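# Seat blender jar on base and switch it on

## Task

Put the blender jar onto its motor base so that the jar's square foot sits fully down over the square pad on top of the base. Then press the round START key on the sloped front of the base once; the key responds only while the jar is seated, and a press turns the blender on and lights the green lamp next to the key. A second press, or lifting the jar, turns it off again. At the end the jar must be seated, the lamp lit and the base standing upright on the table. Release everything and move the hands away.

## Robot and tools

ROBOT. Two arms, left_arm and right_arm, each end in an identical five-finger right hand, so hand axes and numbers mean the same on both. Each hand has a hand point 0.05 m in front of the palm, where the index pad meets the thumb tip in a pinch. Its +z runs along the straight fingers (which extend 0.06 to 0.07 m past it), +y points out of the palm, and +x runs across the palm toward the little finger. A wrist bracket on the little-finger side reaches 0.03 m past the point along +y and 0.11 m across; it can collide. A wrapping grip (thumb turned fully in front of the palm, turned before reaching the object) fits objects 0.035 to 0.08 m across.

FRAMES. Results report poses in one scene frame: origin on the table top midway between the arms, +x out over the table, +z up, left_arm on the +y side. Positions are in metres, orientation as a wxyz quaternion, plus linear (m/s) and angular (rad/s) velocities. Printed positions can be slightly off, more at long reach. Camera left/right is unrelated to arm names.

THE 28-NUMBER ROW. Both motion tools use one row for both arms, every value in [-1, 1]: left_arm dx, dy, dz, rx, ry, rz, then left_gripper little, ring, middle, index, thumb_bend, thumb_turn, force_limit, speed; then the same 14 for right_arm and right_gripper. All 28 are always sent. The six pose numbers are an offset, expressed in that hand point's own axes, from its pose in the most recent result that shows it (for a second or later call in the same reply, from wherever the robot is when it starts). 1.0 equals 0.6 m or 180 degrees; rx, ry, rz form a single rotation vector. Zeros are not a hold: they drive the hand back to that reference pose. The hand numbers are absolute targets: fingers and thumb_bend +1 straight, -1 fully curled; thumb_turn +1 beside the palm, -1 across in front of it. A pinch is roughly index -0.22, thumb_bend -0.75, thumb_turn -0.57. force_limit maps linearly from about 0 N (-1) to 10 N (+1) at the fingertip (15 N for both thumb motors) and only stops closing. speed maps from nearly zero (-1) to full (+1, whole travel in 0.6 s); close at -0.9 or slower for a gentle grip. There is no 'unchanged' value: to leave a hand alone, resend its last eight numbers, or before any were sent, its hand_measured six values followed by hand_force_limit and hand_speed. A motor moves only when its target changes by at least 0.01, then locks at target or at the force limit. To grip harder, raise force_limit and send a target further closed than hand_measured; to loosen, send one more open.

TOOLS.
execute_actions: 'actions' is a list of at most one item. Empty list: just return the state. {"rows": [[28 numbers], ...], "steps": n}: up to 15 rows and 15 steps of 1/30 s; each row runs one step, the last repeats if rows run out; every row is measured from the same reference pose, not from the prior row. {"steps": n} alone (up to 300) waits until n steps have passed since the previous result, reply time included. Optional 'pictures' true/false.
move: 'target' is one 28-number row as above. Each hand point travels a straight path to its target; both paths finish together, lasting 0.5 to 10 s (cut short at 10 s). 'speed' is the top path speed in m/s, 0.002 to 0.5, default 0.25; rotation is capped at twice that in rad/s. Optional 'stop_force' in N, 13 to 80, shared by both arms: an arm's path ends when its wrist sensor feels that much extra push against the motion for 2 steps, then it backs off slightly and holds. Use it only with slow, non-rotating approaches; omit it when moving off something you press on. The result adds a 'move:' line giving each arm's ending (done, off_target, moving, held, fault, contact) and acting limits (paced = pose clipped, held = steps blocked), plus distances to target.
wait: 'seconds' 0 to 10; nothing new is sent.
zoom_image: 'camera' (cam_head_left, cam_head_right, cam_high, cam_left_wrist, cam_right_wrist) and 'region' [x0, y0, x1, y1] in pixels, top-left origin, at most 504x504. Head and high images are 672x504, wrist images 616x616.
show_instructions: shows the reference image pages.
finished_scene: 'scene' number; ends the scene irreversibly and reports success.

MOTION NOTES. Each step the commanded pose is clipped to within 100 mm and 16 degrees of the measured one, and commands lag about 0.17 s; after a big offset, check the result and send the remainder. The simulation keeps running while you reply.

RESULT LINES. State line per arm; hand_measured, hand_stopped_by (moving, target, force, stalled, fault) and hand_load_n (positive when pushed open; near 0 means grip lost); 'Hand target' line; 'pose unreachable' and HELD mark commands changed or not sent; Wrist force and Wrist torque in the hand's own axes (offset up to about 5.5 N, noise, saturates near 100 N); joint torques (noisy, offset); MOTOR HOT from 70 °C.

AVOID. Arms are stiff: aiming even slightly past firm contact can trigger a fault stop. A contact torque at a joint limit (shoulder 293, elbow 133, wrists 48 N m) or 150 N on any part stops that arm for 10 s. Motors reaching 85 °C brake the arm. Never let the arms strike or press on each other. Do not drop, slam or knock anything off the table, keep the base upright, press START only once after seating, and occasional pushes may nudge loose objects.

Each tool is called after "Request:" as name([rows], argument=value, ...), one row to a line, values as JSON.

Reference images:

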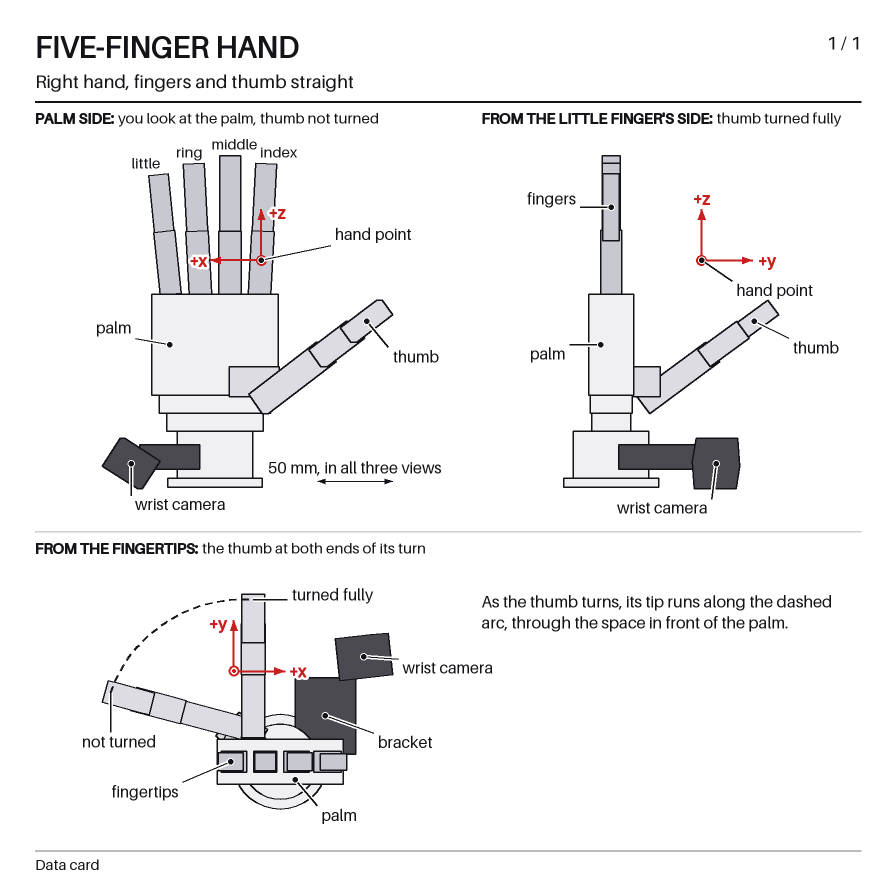

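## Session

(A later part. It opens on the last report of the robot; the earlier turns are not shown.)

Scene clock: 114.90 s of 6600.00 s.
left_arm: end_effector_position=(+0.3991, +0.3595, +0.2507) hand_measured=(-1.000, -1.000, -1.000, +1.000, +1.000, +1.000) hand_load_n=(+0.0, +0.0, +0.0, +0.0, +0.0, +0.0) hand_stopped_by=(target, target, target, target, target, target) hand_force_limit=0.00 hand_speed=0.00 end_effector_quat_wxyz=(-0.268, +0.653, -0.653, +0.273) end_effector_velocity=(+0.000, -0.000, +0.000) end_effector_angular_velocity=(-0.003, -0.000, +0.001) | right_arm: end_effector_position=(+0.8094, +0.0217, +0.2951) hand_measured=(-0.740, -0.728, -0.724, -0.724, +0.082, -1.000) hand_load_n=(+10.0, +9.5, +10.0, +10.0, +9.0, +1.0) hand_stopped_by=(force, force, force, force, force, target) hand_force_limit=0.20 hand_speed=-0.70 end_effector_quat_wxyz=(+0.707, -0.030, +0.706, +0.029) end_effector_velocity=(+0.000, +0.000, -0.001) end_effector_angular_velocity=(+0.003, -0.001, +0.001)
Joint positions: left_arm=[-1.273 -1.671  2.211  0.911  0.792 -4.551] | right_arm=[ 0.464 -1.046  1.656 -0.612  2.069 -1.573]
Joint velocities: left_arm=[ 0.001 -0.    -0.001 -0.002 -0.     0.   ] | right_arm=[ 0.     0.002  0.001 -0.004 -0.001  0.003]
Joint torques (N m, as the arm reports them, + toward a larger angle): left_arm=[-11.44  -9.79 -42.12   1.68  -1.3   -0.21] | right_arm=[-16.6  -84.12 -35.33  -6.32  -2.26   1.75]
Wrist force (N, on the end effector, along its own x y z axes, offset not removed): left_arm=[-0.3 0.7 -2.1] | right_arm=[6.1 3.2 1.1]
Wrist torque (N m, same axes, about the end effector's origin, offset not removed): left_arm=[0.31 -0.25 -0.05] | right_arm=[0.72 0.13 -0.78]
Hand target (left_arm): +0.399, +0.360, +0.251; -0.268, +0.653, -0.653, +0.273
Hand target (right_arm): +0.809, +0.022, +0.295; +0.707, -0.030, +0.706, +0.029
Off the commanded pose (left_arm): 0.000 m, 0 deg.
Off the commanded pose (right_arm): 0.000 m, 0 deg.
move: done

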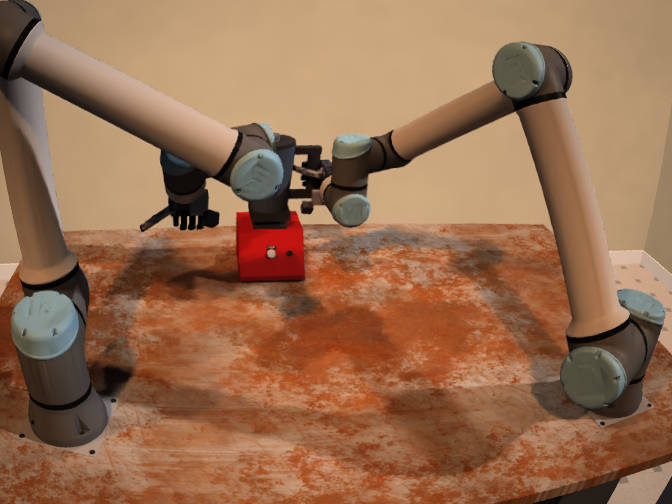

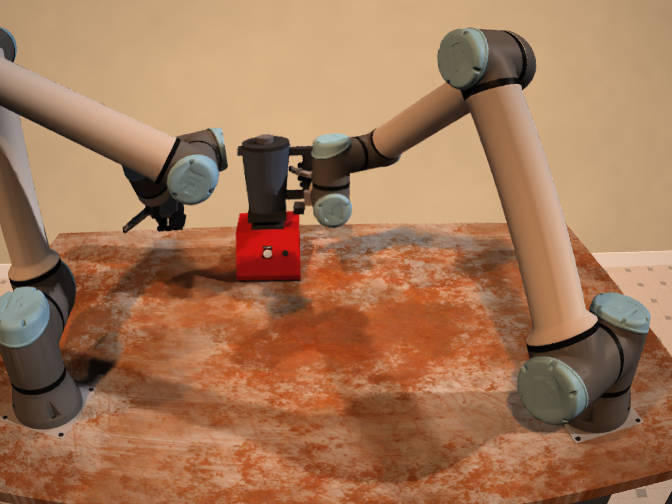

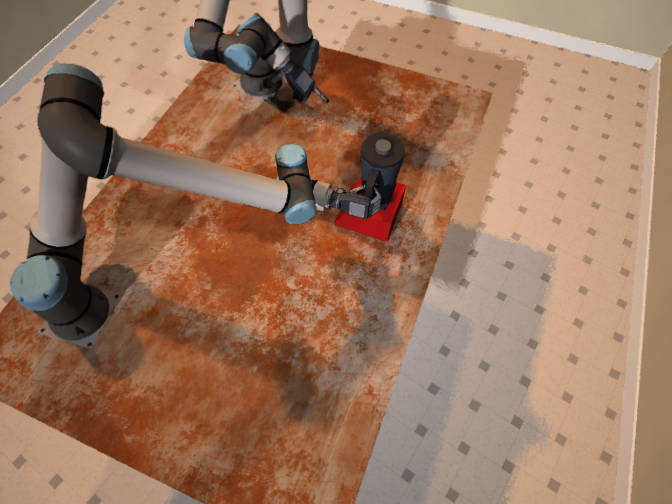

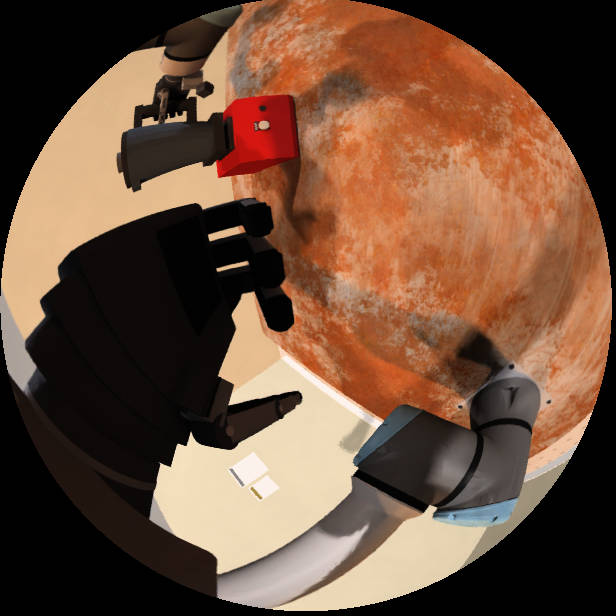

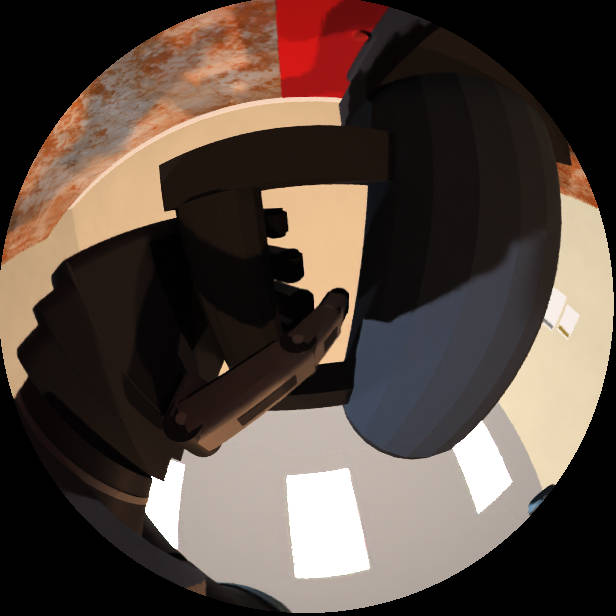

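Request:
move(target=[0,-0.384,0.714,0,0.275,0.275,-1,-1,-1,1,1,1,0,0, 0,0,0.017,0,0,0,-1,-1,-0.98,-0.98,-0.5,-1,0.2,-0.7], speed=0.3)

Scene clock: 126.20 s of 6600.00 s.
left_arm: end_effector_position=(+0.8654, +0.3583, +0.1107) hand_measured=(-1.000, -1.000, -1.000, +1.000, +1.000, +1.000) hand_load_n=(+0.0, +0.0, +0.0, +0.0, +0.0, +0.0) hand_stopped_by=(target, target, target, target, target, target) hand_force_limit=0.00 hand_speed=0.00 end_effector_quat_wxyz=(+0.066, -0.160, +0.909, -0.379) end_effector_velocity=(+0.003, -0.001, -0.000) end_effector_angular_velocity=(+0.003, +0.003, -0.009) | right_arm: end_effector_position=(+0.8195, +0.0225, +0.2952) hand_measured=(-0.740, -0.728, -0.724, -0.724, +0.082, -1.000) hand_load_n=(+10.0, +9.5, +10.0, +10.0, +9.0, +1.0) hand_stopped_by=(force, force, force, force, force, target) hand_force_limit=0.20 hand_speed=-0.70 end_effector_quat_wxyz=(+0.707, -0.030, +0.706, +0.029) end_effector_velocity=(+0.001, -0.000, +0.001) end_effector_angular_velocity=(+0.000, -0.002, -0.001)
Joint positions: left_arm=[-0.224 -0.992  1.512  0.444  2.113 -2.503] | right_arm=[ 0.458 -1.036  1.638 -0.605  2.063 -1.573]
Joint velocities: left_arm=[ 0.001  0.008 -0.012  0.014  0.004  0.012] | right_arm=[-0.001  0.001 -0.002 -0.001 -0.    -0.001]
Joint torques (N m, as the arm reports them, + toward a larger angle): left_arm=[ 18.   -62.68 -45.84   3.46   3.02   3.  ] | right_arm=[-14.66 -87.23 -49.52  -1.97  -2.07   3.56]
Wrist force (N, on the end effector, along its own x y z axes, offset not removed): left_arm=[-2.3 2.6 -1.2] | right_arm=[2.8 3.1 4.9]
Wrist torque (N m, same axes, about the end effector's origin, offset not removed): left_arm=[0.57 -0.04 -0.05] | right_arm=[0.07 0.57 -1.15]
Hand target (left_arm): +0.866, +0.358, +0.111; +0.066, -0.159, +0.909, -0.379
Hand target (right_arm): +0.820, +0.023, +0.295; +0.707, -0.030, +0.706, +0.029
Off the commanded pose (left_arm): 0.001 m, 0 deg.
Off the commanded pose (right_arm): 0.000 m, 0 deg.
After step 90, 5.53 s passed at rest.
move: done

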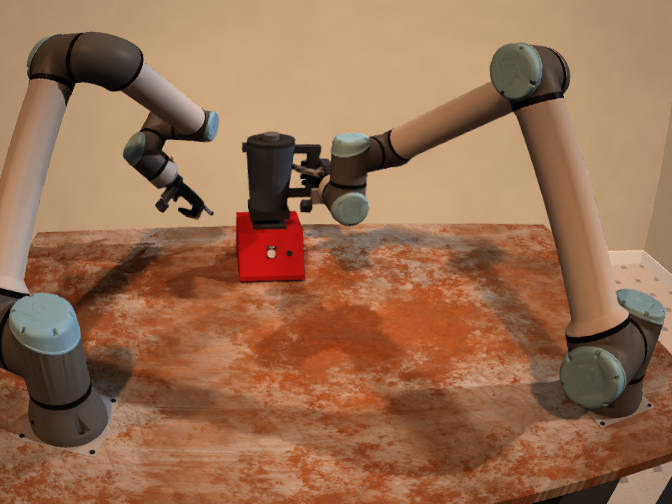

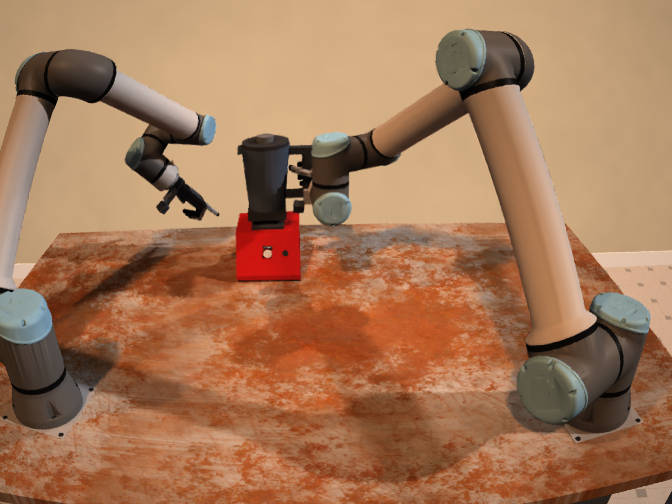

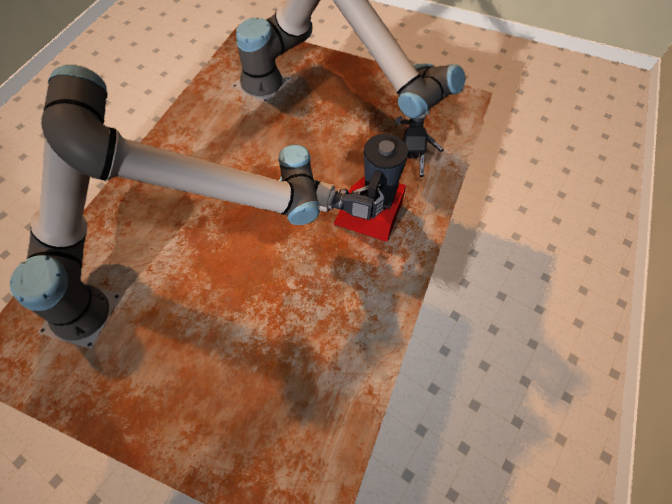

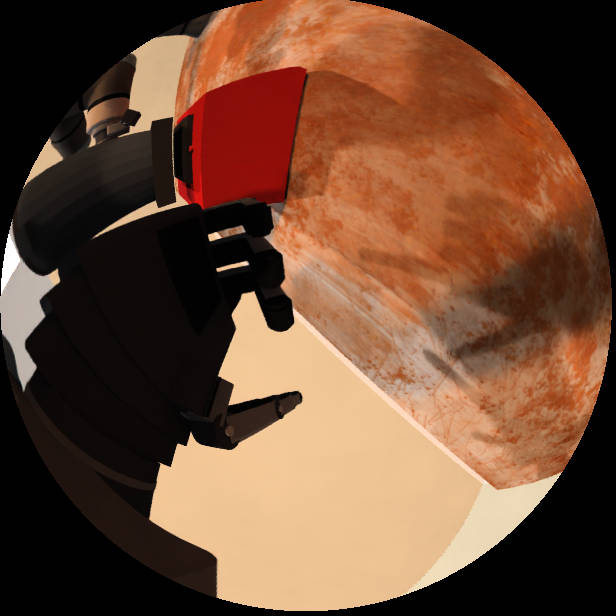

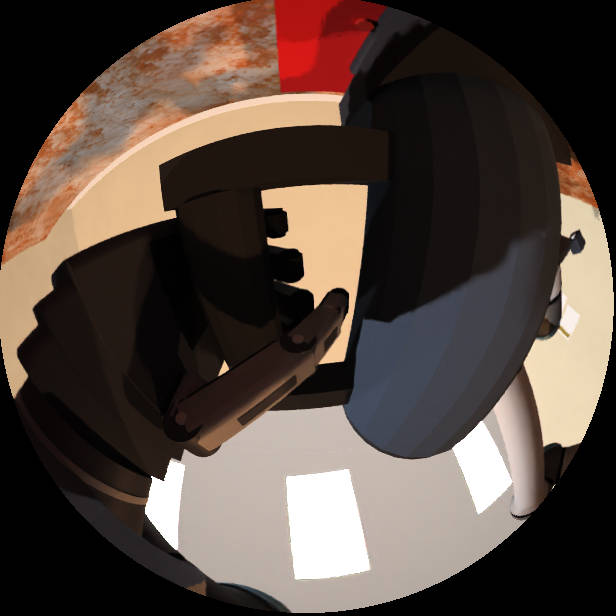

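Request:
zoom_image(camera="cam_left_wrist", region=[110, 70, 270, 230])

Region (110, 70, 270, 230) of cam_left_wrist's 616x616 image, scaled by 3.150, with more detail than that image has.

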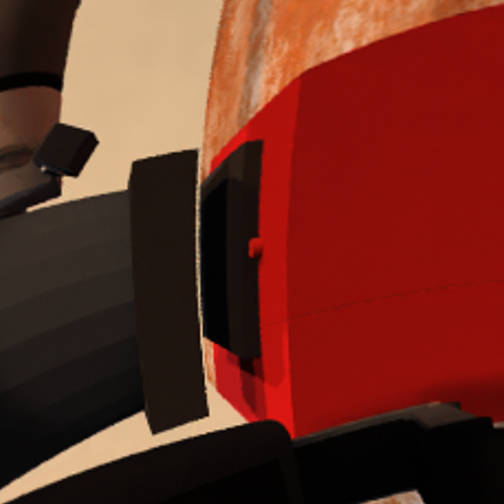

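Request:
move(target=[0,0,0,0,0,0,-1,-1,-1,1,1,1,0,0, 0.015,0,-0.012,0,0,0,-1,-1,-0.98,-0.98,-0.5,-1,0.2,-0.7], speed=0.02, stop_force=13)

Request:
zoom_image(camera="cam_left_wrist", region=[110, 70, 270, 230])

Request:
zoom_image(camera="cam_head_right", region=[225, 190, 315, 250])

Request:
zoom_image(camera="cam_head_left", region=[225, 190, 315, 250])

Request:
zoom_image(camera="cam_right_wrist", region=[220, 0, 460, 160])

Scene clock: 130.03 s of 6600.00 s.
left_arm: end_effector_position=(+0.8654, +0.3584, +0.1106) hand_measured=(-1.000, -1.000, -1.000, +1.000, +1.000, +1.000) hand_load_n=(+0.0, +0.0, +0.0, +0.0, +0.0, +0.0) hand_stopped_by=(target, target, target, target, target, target) hand_force_limit=0.00 hand_speed=0.00 end_effector_quat_wxyz=(+0.066, -0.160, +0.909, -0.379) end_effector_velocity=(-0.000, -0.001, -0.001) end_effector_angular_velocity=(+0.001, +0.000, -0.001) | right_arm: end_effector_position=(+0.8126, +0.0220, +0.2864) hand_measured=(-0.740, -0.728, -0.724, -0.724, +0.082, -1.000) hand_load_n=(+10.0, +9.5, +10.0, +10.0, +9.0, +1.0) hand_stopped_by=(force, force, force, force, force, target) hand_force_limit=0.20 hand_speed=-0.70 end_effector_quat_wxyz=(+0.707, -0.030, +0.706, +0.029) end_effector_velocity=(-0.001, -0.000, -0.001) end_effector_angular_velocity=(-0.000, -0.000, -0.000)
Joint positions: left_arm=[-0.224 -0.992  1.512  0.445  2.113 -2.503] | right_arm=[ 0.462 -1.035  1.655 -0.623  2.067 -1.573]
Joint velocities: left_arm=[-0.002  0.001 -0.001  0.    -0.001 -0.   ] | right_arm=[ 0.001 -0.     0.003 -0.003  0.001 -0.001]
Joint torques (N m, as the arm reports them, + toward a larger angle): left_arm=[-16.19 -99.95 -29.53  -0.45  -0.98  -4.03] | right_arm=[  5.86 -86.59 -36.54  -6.7    2.79   2.68]
Wrist force (N, on the end effector, along its own x y z axes, offset not removed): left_arm=[-1.7 1.7 1.0] | right_arm=[6.3 2.4 1.4]
Wrist torque (N m, same axes, about the end effector's origin, offset not removed): left_arm=[0.23 -0.22 -0.16] | right_arm=[0.30 0.26 -0.78]
Hand target (left_arm): +0.865, +0.358, +0.111; +0.066, -0.160, +0.909, -0.379
Hand target (right_arm): +0.812, +0.022, +0.286; +0.707, -0.030, +0.706, +0.029
Off the commanded pose (left_arm): 0.000 m, 0 deg.
Off the commanded pose (right_arm): 0.000 m, 0 deg.
move: done

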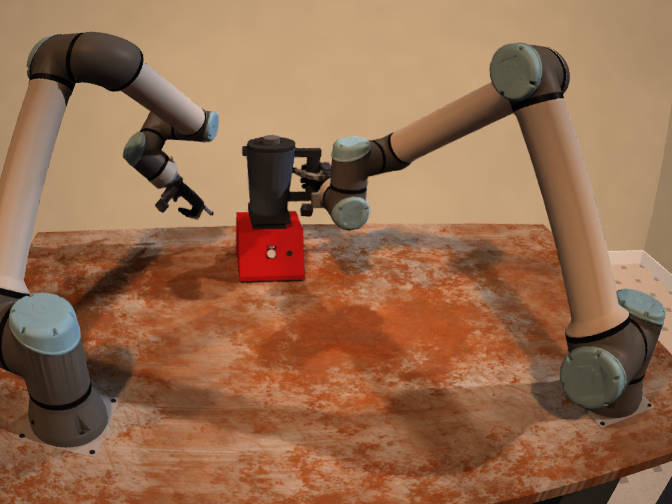

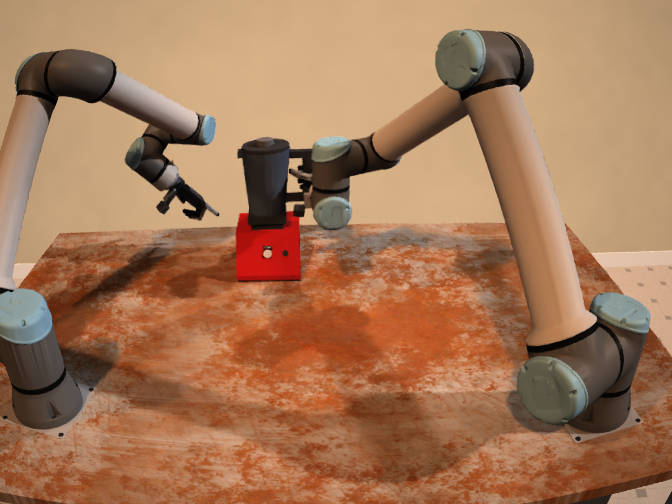

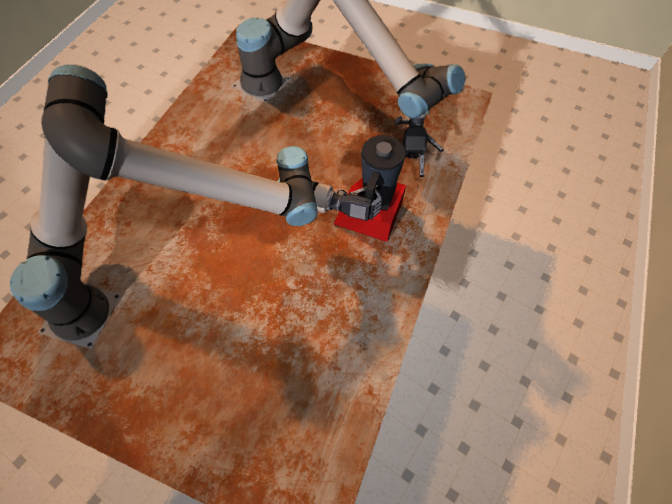

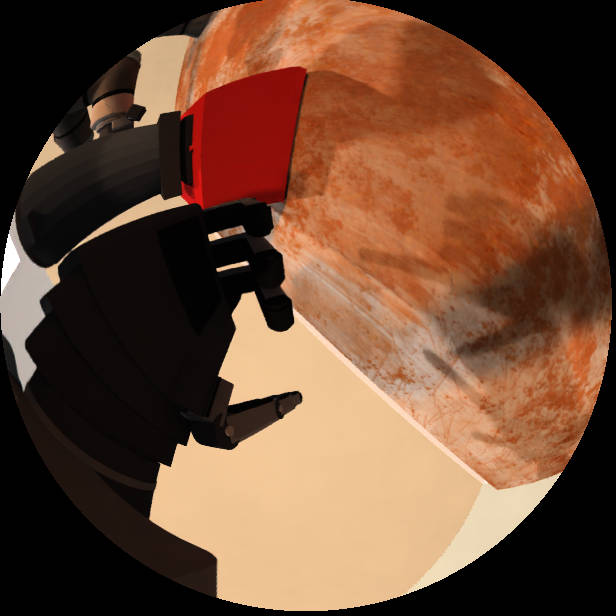

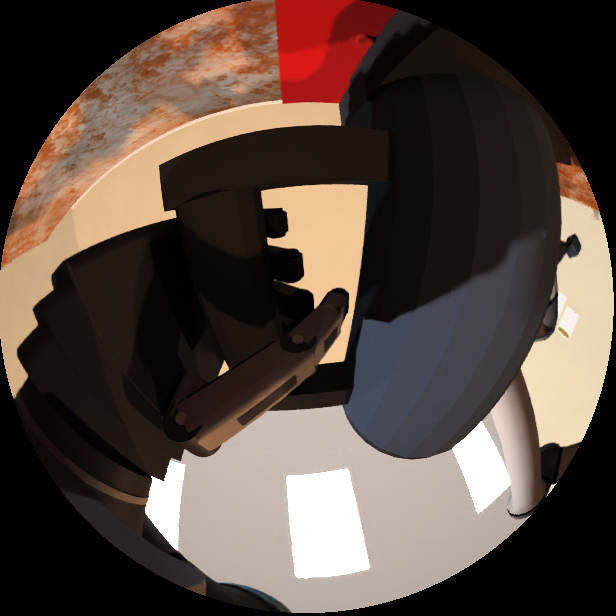

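Region (110, 70, 270, 230) of cam_left_wrist's 616x616 image, scaled by 3.150, with more detail than that image has.

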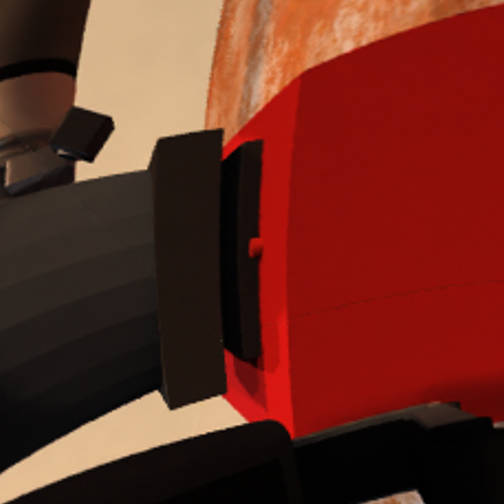

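Region (225, 190, 315, 250) of cam_head_right's 672x504 image, scaled by 5.600, with more detail than that image has.

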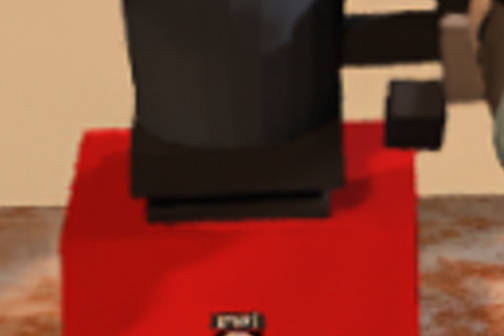

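Region (225, 190, 315, 250) of cam_head_left's 672x504 image, scaled by 5.600, with more detail than that image has.

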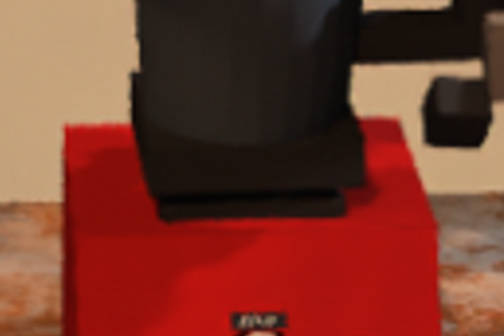

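Region (220, 0, 460, 160) of cam_right_wrist's 616x616 image, scaled by 2.100, with more detail than that image has.

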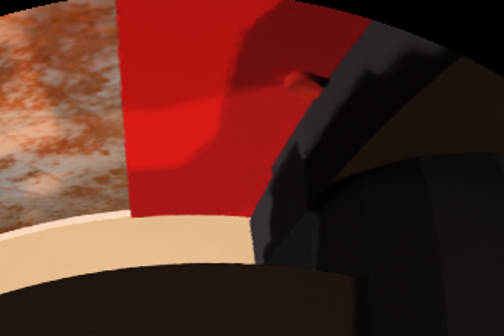

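Request:
move(target=[0,0,0,0,0,0,-1,-1,-1,1,1,1,0,0, 0,-0.007,-0.0128,0.0167,0,0,-1,-1,-0.98,-0.98,-0.5,-1,0.2,-0.7], speed=0.03)

Request:
zoom_image(camera="cam_left_wrist", region=[110, 70, 270, 230])

Request:
zoom_image(camera="cam_head_right", region=[225, 190, 315, 250])

Request:
zoom_image(camera="cam_head_left", region=[225, 190, 315, 250])

Request:
zoom_image(camera="cam_high", region=[330, 150, 430, 250])

Scene clock: 137.27 s of 6600.00 s.
left_arm: end_effector_position=(+0.8654, +0.3583, +0.1107) hand_measured=(-1.000, -1.000, -1.000, +1.000, +1.000, +1.000) hand_load_n=(+0.0, +0.0, +0.0, +0.0, +0.0, +0.0) hand_stopped_by=(target, target, target, target, target, target) hand_force_limit=0.00 hand_speed=0.00 end_effector_quat_wxyz=(+0.066, -0.160, +0.909, -0.379) end_effector_velocity=(+0.000, +0.001, +0.001) end_effector_angular_velocity=(+0.001, -0.001, +0.001) | right_arm: end_effector_position=(+0.8055, +0.0173, +0.2864) hand_measured=(-0.740, -0.728, -0.724, -0.724, +0.082, -1.000) hand_load_n=(+10.0, +9.5, +10.0, +10.0, +9.0, +1.0) hand_stopped_by=(force, force, force, force, force, target) hand_force_limit=0.20 hand_speed=-0.70 end_effector_quat_wxyz=(+0.708, -0.012, +0.706, +0.011) end_effector_velocity=(-0.002, -0.001, +0.002) end_effector_angular_velocity=(+0.001, -0.002, -0.016)
Joint positions: left_arm=[-0.224 -0.992  1.512  0.445  2.113 -2.503] | right_arm=[ 0.479 -1.036  1.658 -0.625  2.134 -1.573]
Joint velocities: left_arm=[ 0.001 -0.001 -0.     0.    -0.001  0.   ] | right_arm=[ 0.006 -0.001 -0.002  0.     0.022 -0.001]
Joint torques (N m, as the arm reports them, + toward a larger angle): left_arm=[ 12.47 -83.52 -34.42   2.22   0.26  -1.76] | right_arm=[   9.43 -108.57  -35.73   -6.84    3.09   -1.37]
Wrist force (N, on the end effector, along its own x y z axes, offset not removed): left_arm=[-0.5 0.7 -0.1] | right_arm=[2.9 -1.0 0.9]
Wrist torque (N m, same axes, about the end effector's origin, offset not removed): left_arm=[0.18 -0.21 -0.05] | right_arm=[-0.09 0.60 -0.93]
Hand target (left_arm): +0.865, +0.358, +0.111; +0.066, -0.160, +0.909, -0.379
Hand target (right_arm): +0.805, +0.017, +0.286; +0.708, -0.011, +0.706, +0.010
Off the commanded pose (left_arm): 0.000 m, 0 deg.
Off the commanded pose (right_arm): 0.000 m, 0 deg.
After step 90, 3.13 s passed at rest.
move: done

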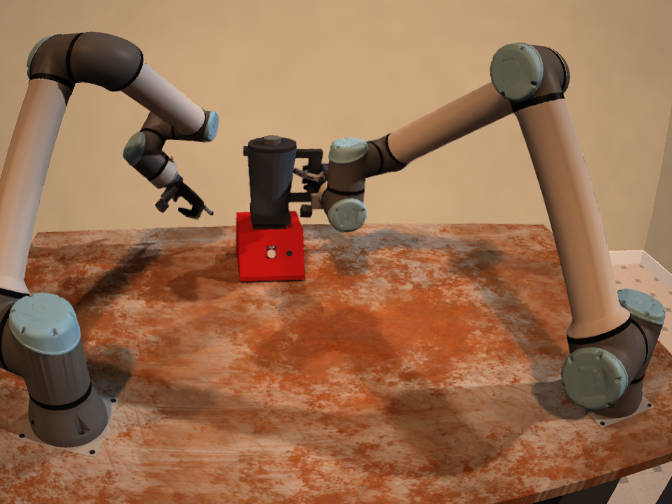

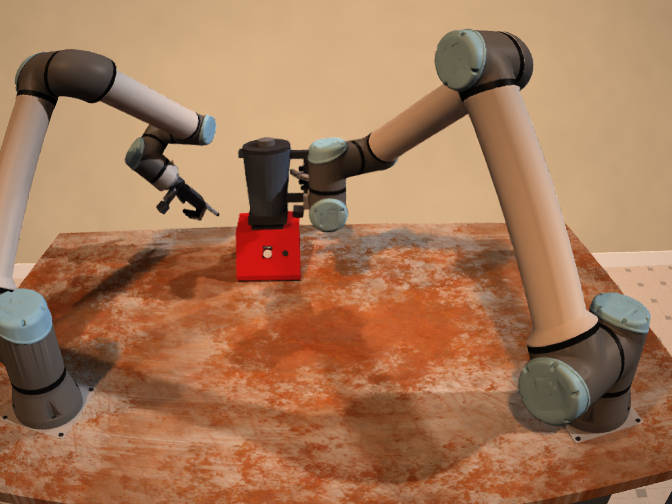

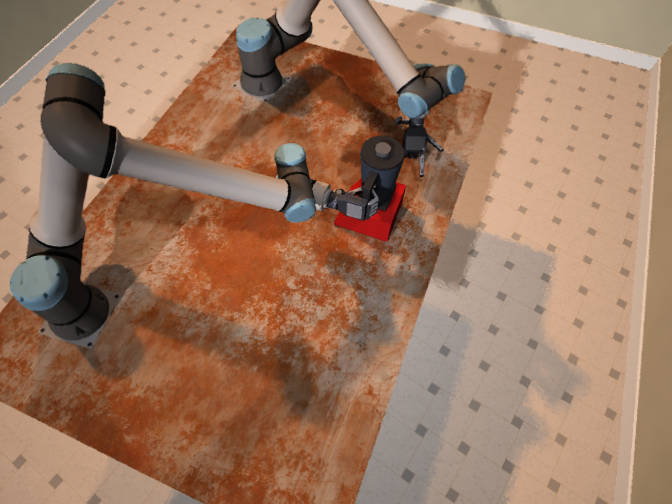

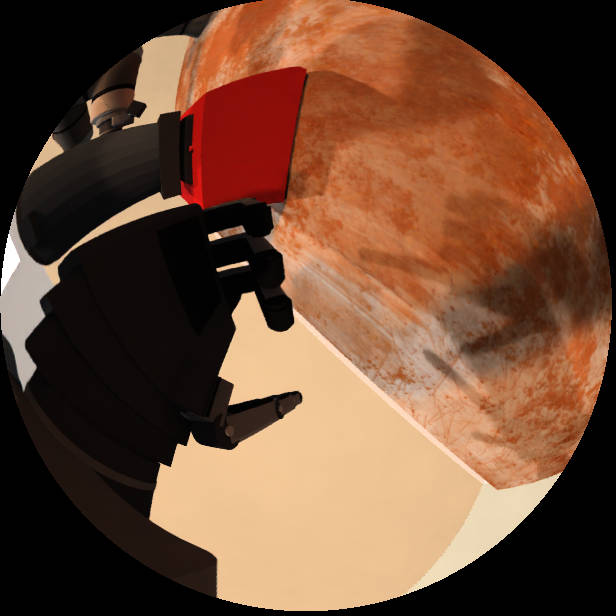

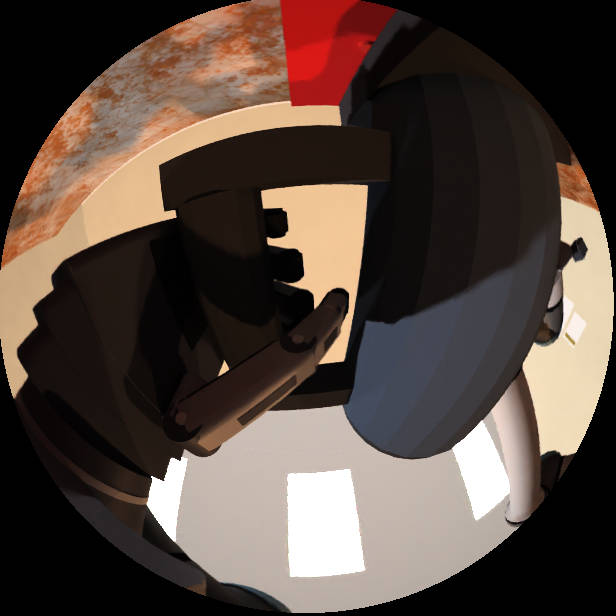

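Region (110, 70, 270, 230) of cam_left_wrist's 616x616 image, scaled by 3.150, with more detail than that image has.

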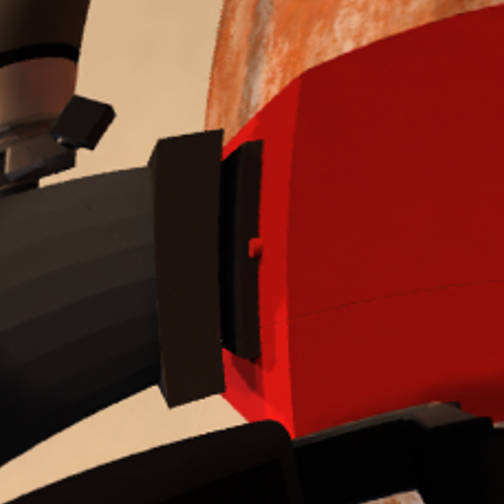

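Region (225, 190, 315, 250) of cam_head_right's 672x504 image, scaled by 5.600, with more detail than that image has.

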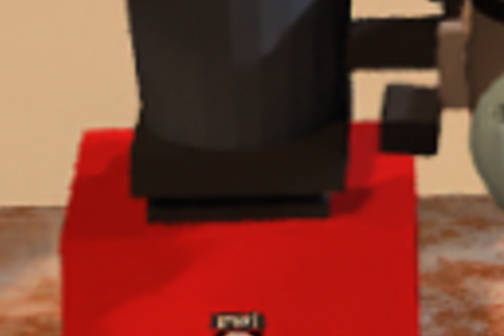

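Region (225, 190, 315, 250) of cam_head_left's 672x504 image, scaled by 5.600, with more detail than that image has.

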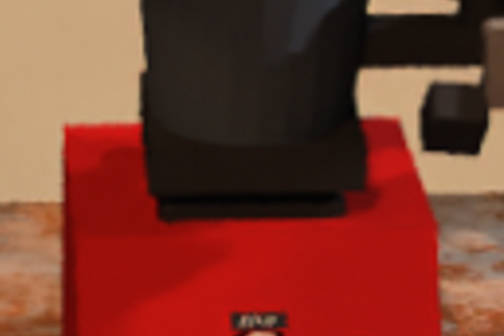

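Region (330, 150, 430, 250) of cam_high's 672x504 image, scaled by 5.040, with more detail than that image has.

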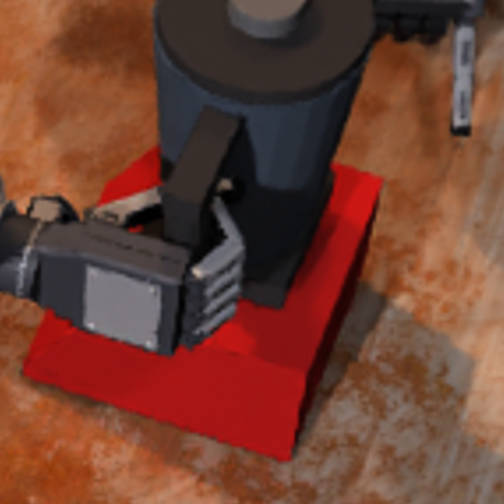

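Request:
move(target=[0,0,0,0,0,0,-1,-1,-1,1,1,1,0,0, 0.036,0.0025,-0.001,0,0,0,-1,-1,-0.98,-0.98,-0.5,-1,0.2,-0.7], speed=0.01, stop_force=14)

Request:
zoom_image(camera="cam_left_wrist", region=[110, 70, 270, 230])

Request:
zoom_image(camera="cam_head_right", region=[225, 190, 315, 250])

Scene clock: 141.23 s of 6600.00 s.
left_arm: end_effector_position=(+0.8654, +0.3583, +0.1106) hand_measured=(-1.000, -1.000, -1.000, +1.000, +1.000, +1.000) hand_load_n=(+0.0, +0.0, +0.0, +0.0, +0.0, +0.0) hand_stopped_by=(target, target, target, target, target, target) hand_force_limit=0.00 hand_speed=0.00 end_effector_quat_wxyz=(+0.066, -0.160, +0.909, -0.379) end_effector_velocity=(+0.000, -0.000, -0.001) end_effector_angular_velocity=(+0.001, +0.000, +0.000) | right_arm: end_effector_position=(+0.8050, +0.0185, +0.2680) hand_measured=(-0.740, -0.728, -0.724, -0.724, +0.082, -1.000) hand_load_n=(+9.5, +9.0, +9.5, +9.5, +9.0, +1.0) hand_stopped_by=(force, force, force, force, force, target) hand_force_limit=0.20 hand_speed=-0.70 end_effector_quat_wxyz=(+0.708, -0.012, +0.706, +0.011) end_effector_velocity=(-0.000, -0.001, +0.001) end_effector_angular_velocity=(-0.003, +0.004, -0.000)
Joint positions: left_arm=[-0.224 -0.992  1.512  0.445  2.113 -2.503] | right_arm=[ 0.481 -1.018  1.667 -0.652  2.136 -1.573]
Joint velocities: left_arm=[-0.001  0.001  0.    -0.    -0.001  0.   ] | right_arm=[-0.    -0.002 -0.001  0.008 -0.    -0.001]
Joint torques (N m, as the arm reports them, + toward a larger angle): left_arm=[-16.6  -82.36 -35.91  -0.26   0.57  -0.67] | right_arm=[ 10.59 -79.68 -29.11   5.46  -3.38   0.06]
Wrist force (N, on the end effector, along its own x y z axes, offset not removed): left_arm=[-1.6 1.6 -0.1] | right_arm=[-22.1 -5.5 11.8]
Wrist torque (N m, same axes, about the end effector's origin, offset not removed): left_arm=[0.31 -0.12 -0.03] | right_arm=[-0.77 0.99 -0.43]
Hand target (left_arm): +0.865, +0.358, +0.111; +0.066, -0.160, +0.909, -0.379
Hand target (right_arm): +0.805, +0.018, +0.269; +0.708, -0.012, +0.706, +0.011
Off the commanded pose (left_arm): 0.000 m, 0 deg.
Off the commanded pose (right_arm): 0.003 m, 0 deg.
move: contact (right_arm)

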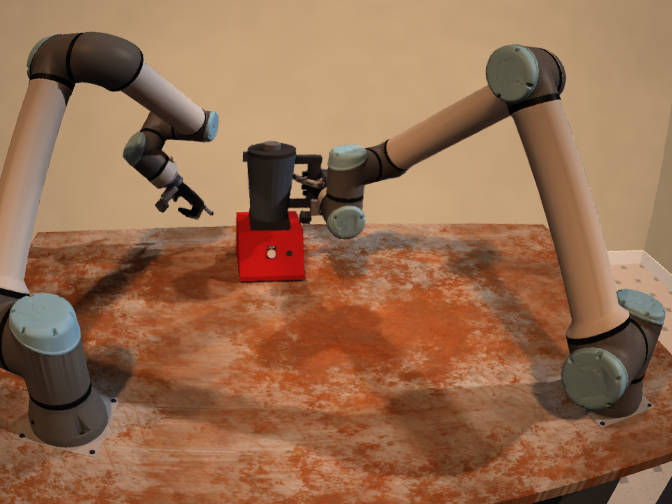

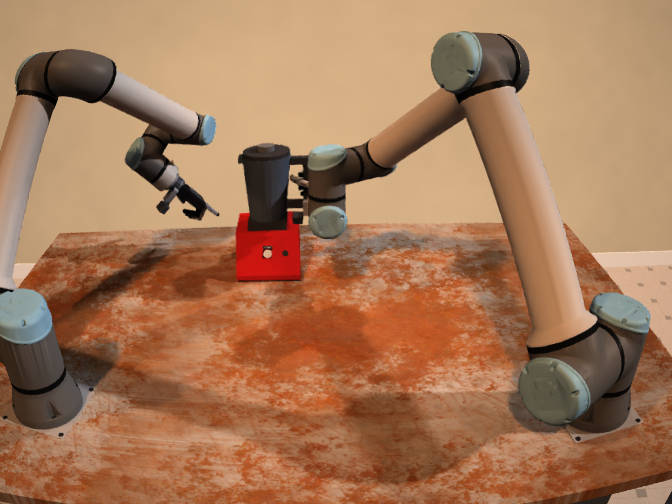

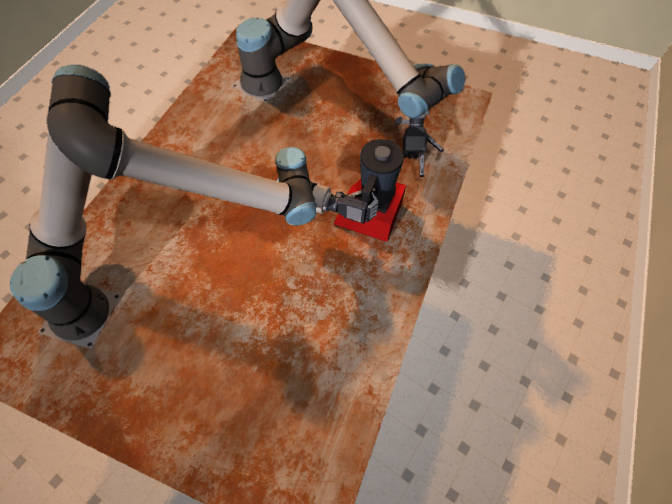

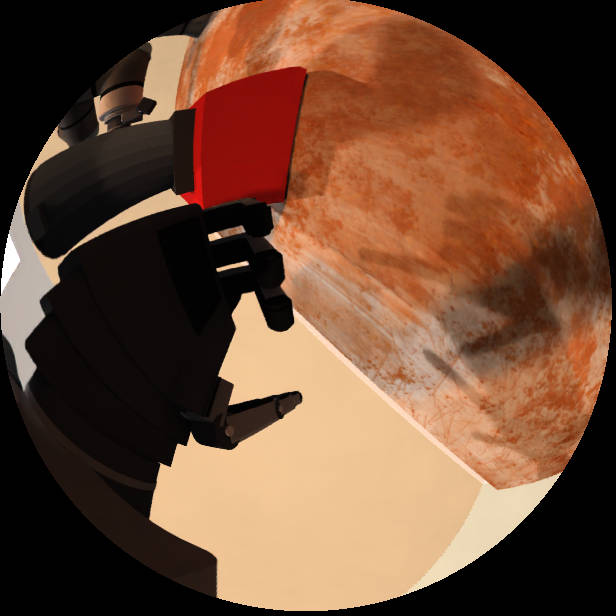

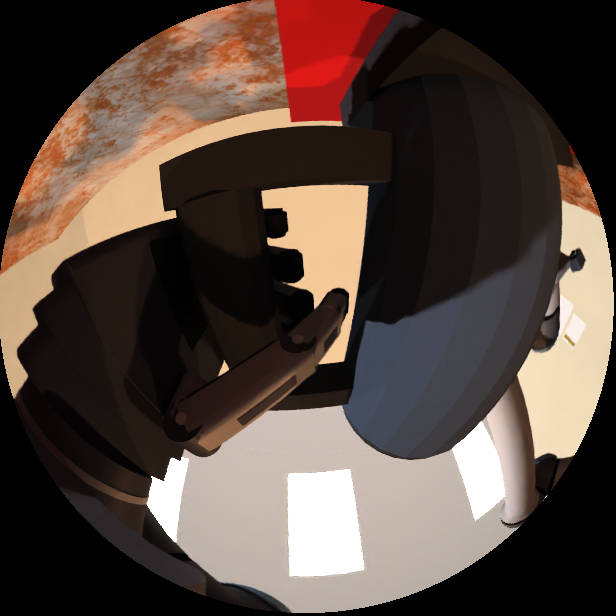

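Region (110, 70, 270, 230) of cam_left_wrist's 616x616 image, scaled by 3.150, with more detail than that image has.

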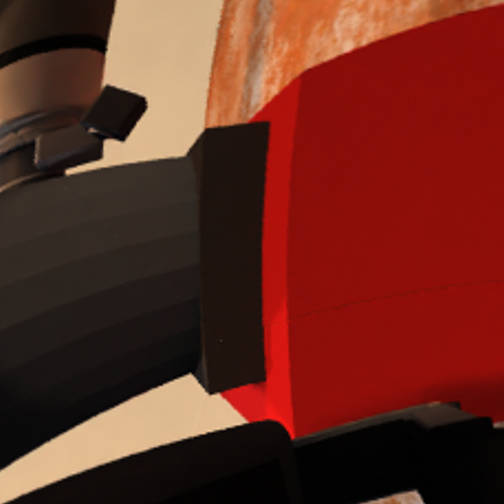

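Region (225, 190, 315, 250) of cam_head_right's 672x504 image, scaled by 5.600, with more detail than that image has.

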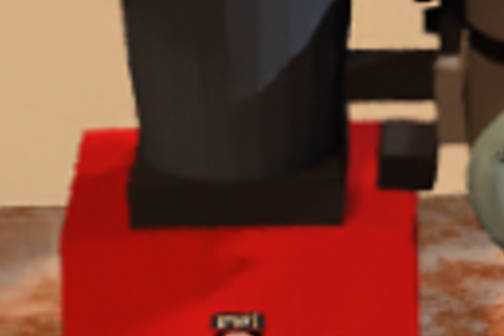

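Request:
move(target=[0.605,0.06,-0.105,0.047,-0.299,-0.25,-1,-1,-1,1,1,1,0,0, -0.0015,0,0,0,0,0,1,1,1,1,0.22,-1,0.2,0], speed=0.3)

Scene clock: 153.33 s of 6600.00 s.
left_arm: end_effector_position=(+0.4999, +0.3000, +0.1298) hand_measured=(-1.000, -1.000, -1.000, +1.000, +1.000, +1.000) hand_load_n=(+0.0, +0.0, +0.0, +0.0, +0.0, +0.0) hand_stopped_by=(target, target, target, target, target, target) hand_force_limit=0.00 hand_speed=0.00 end_effector_quat_wxyz=(-0.325, +0.627, -0.628, +0.327) end_effector_velocity=(-0.002, +0.000, -0.001) end_effector_angular_velocity=(+0.002, +0.003, +0.017) | right_arm: end_effector_position=(+0.8050, +0.0185, +0.2689) hand_measured=(+1.000, +1.000, +1.000, +1.000, +0.220, -1.000) hand_load_n=(+0.0, +0.0, +0.0, +0.0, +0.0, +0.0) hand_stopped_by=(target, target, target, target, target, target) hand_force_limit=0.20 hand_speed=0.00 end_effector_quat_wxyz=(+0.708, -0.012, +0.706, +0.011) end_effector_velocity=(-0.000, +0.000, -0.001) end_effector_angular_velocity=(-0.000, +0.002, +0.000)
Joint positions: left_arm=[-1.13  -1.376  2.172  0.426  0.658 -4.284] | right_arm=[ 0.481 -1.019  1.667 -0.651  2.136 -1.573]
Joint velocities: left_arm=[-0.004  0.01  -0.004  0.025 -0.005 -0.034] | right_arm=[0.    0.001 0.    0.001 0.    0.001]
Joint torques (N m, as the arm reports them, + toward a larger angle): left_arm=[-17.49 -26.57 -36.16   4.62  -3.83  -4.32] | right_arm=[ -5.42 -99.71 -43.7   -0.04  -2.51  -1.33]
Wrist force (N, on the end effector, along its own x y z axes, offset not removed): left_arm=[-0.8 2.6 1.3] | right_arm=[-8.5 -1.2 -0.4]
Wrist torque (N m, same axes, about the end effector's origin, offset not removed): left_arm=[0.28 -0.27 0.10] | right_arm=[0.04 1.63 -0.45]
Hand target (left_arm): +0.500, +0.300, +0.130; -0.325, +0.628, -0.627, +0.327
Hand target (right_arm): +0.805, +0.019, +0.269; +0.708, -0.012, +0.706, +0.011
Off the commanded pose (left_arm): 0.001 m, 0 deg.
Off the commanded pose (right_arm): 0.000 m, 0 deg.
After step 90, 6.27 s passed at rest.
move: done

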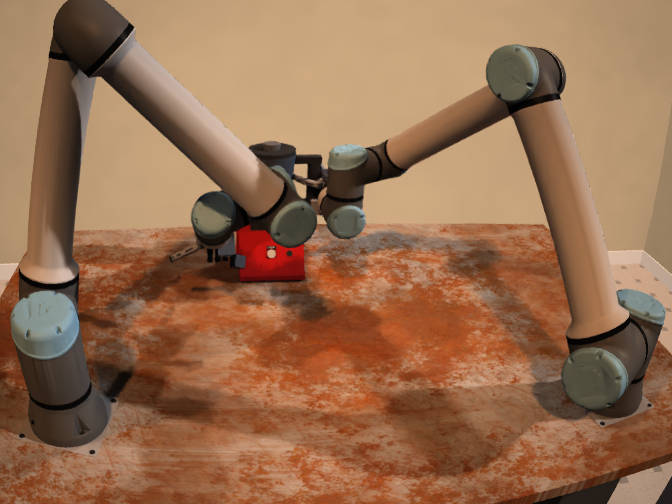

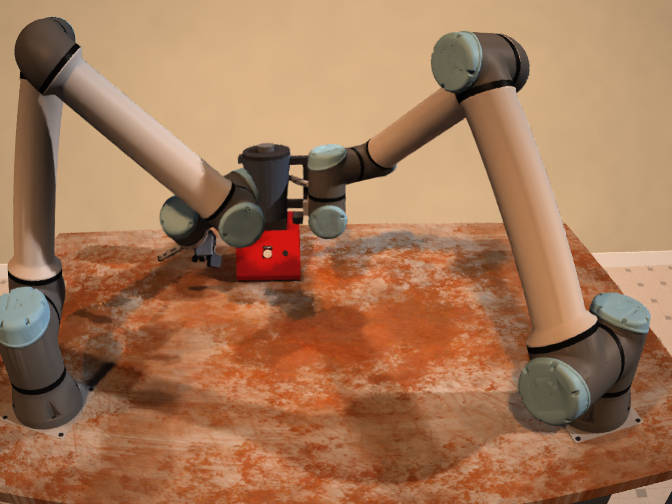

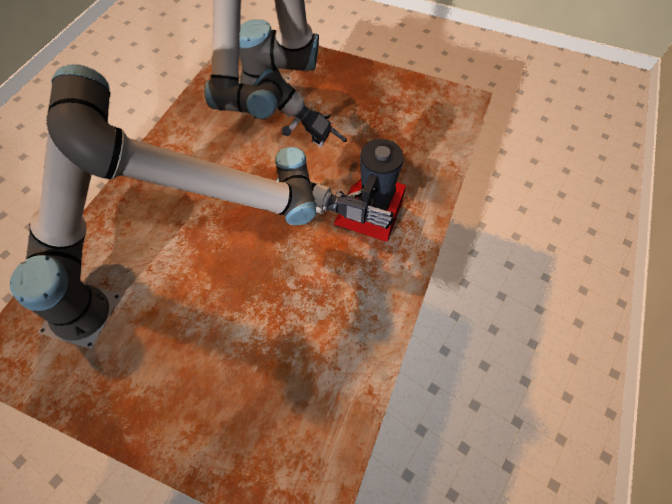

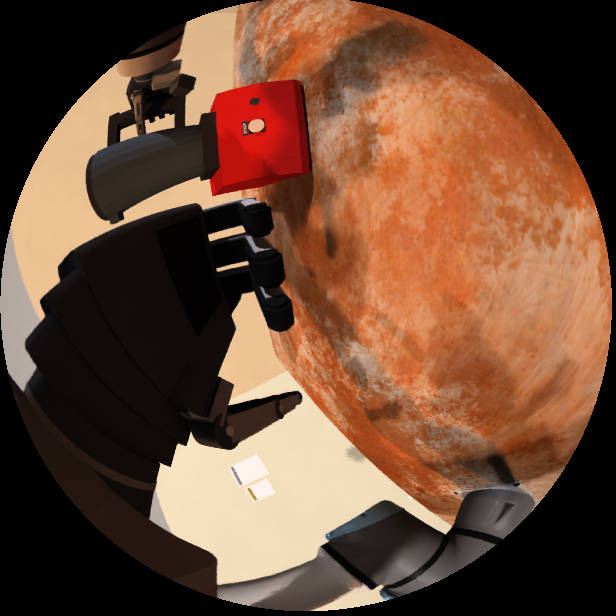

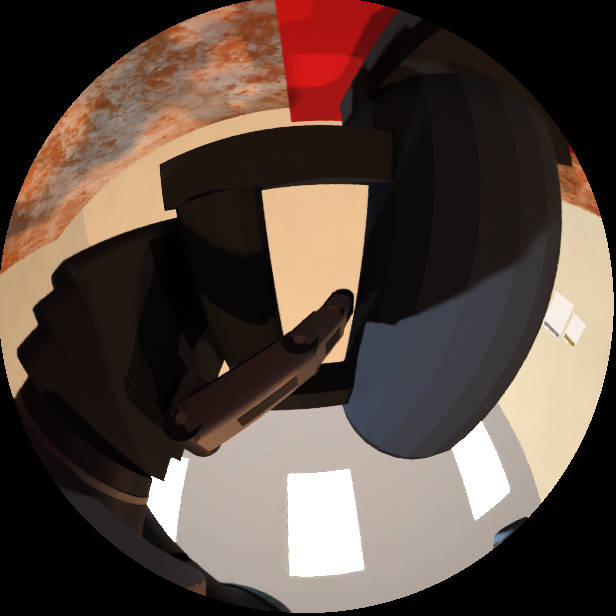

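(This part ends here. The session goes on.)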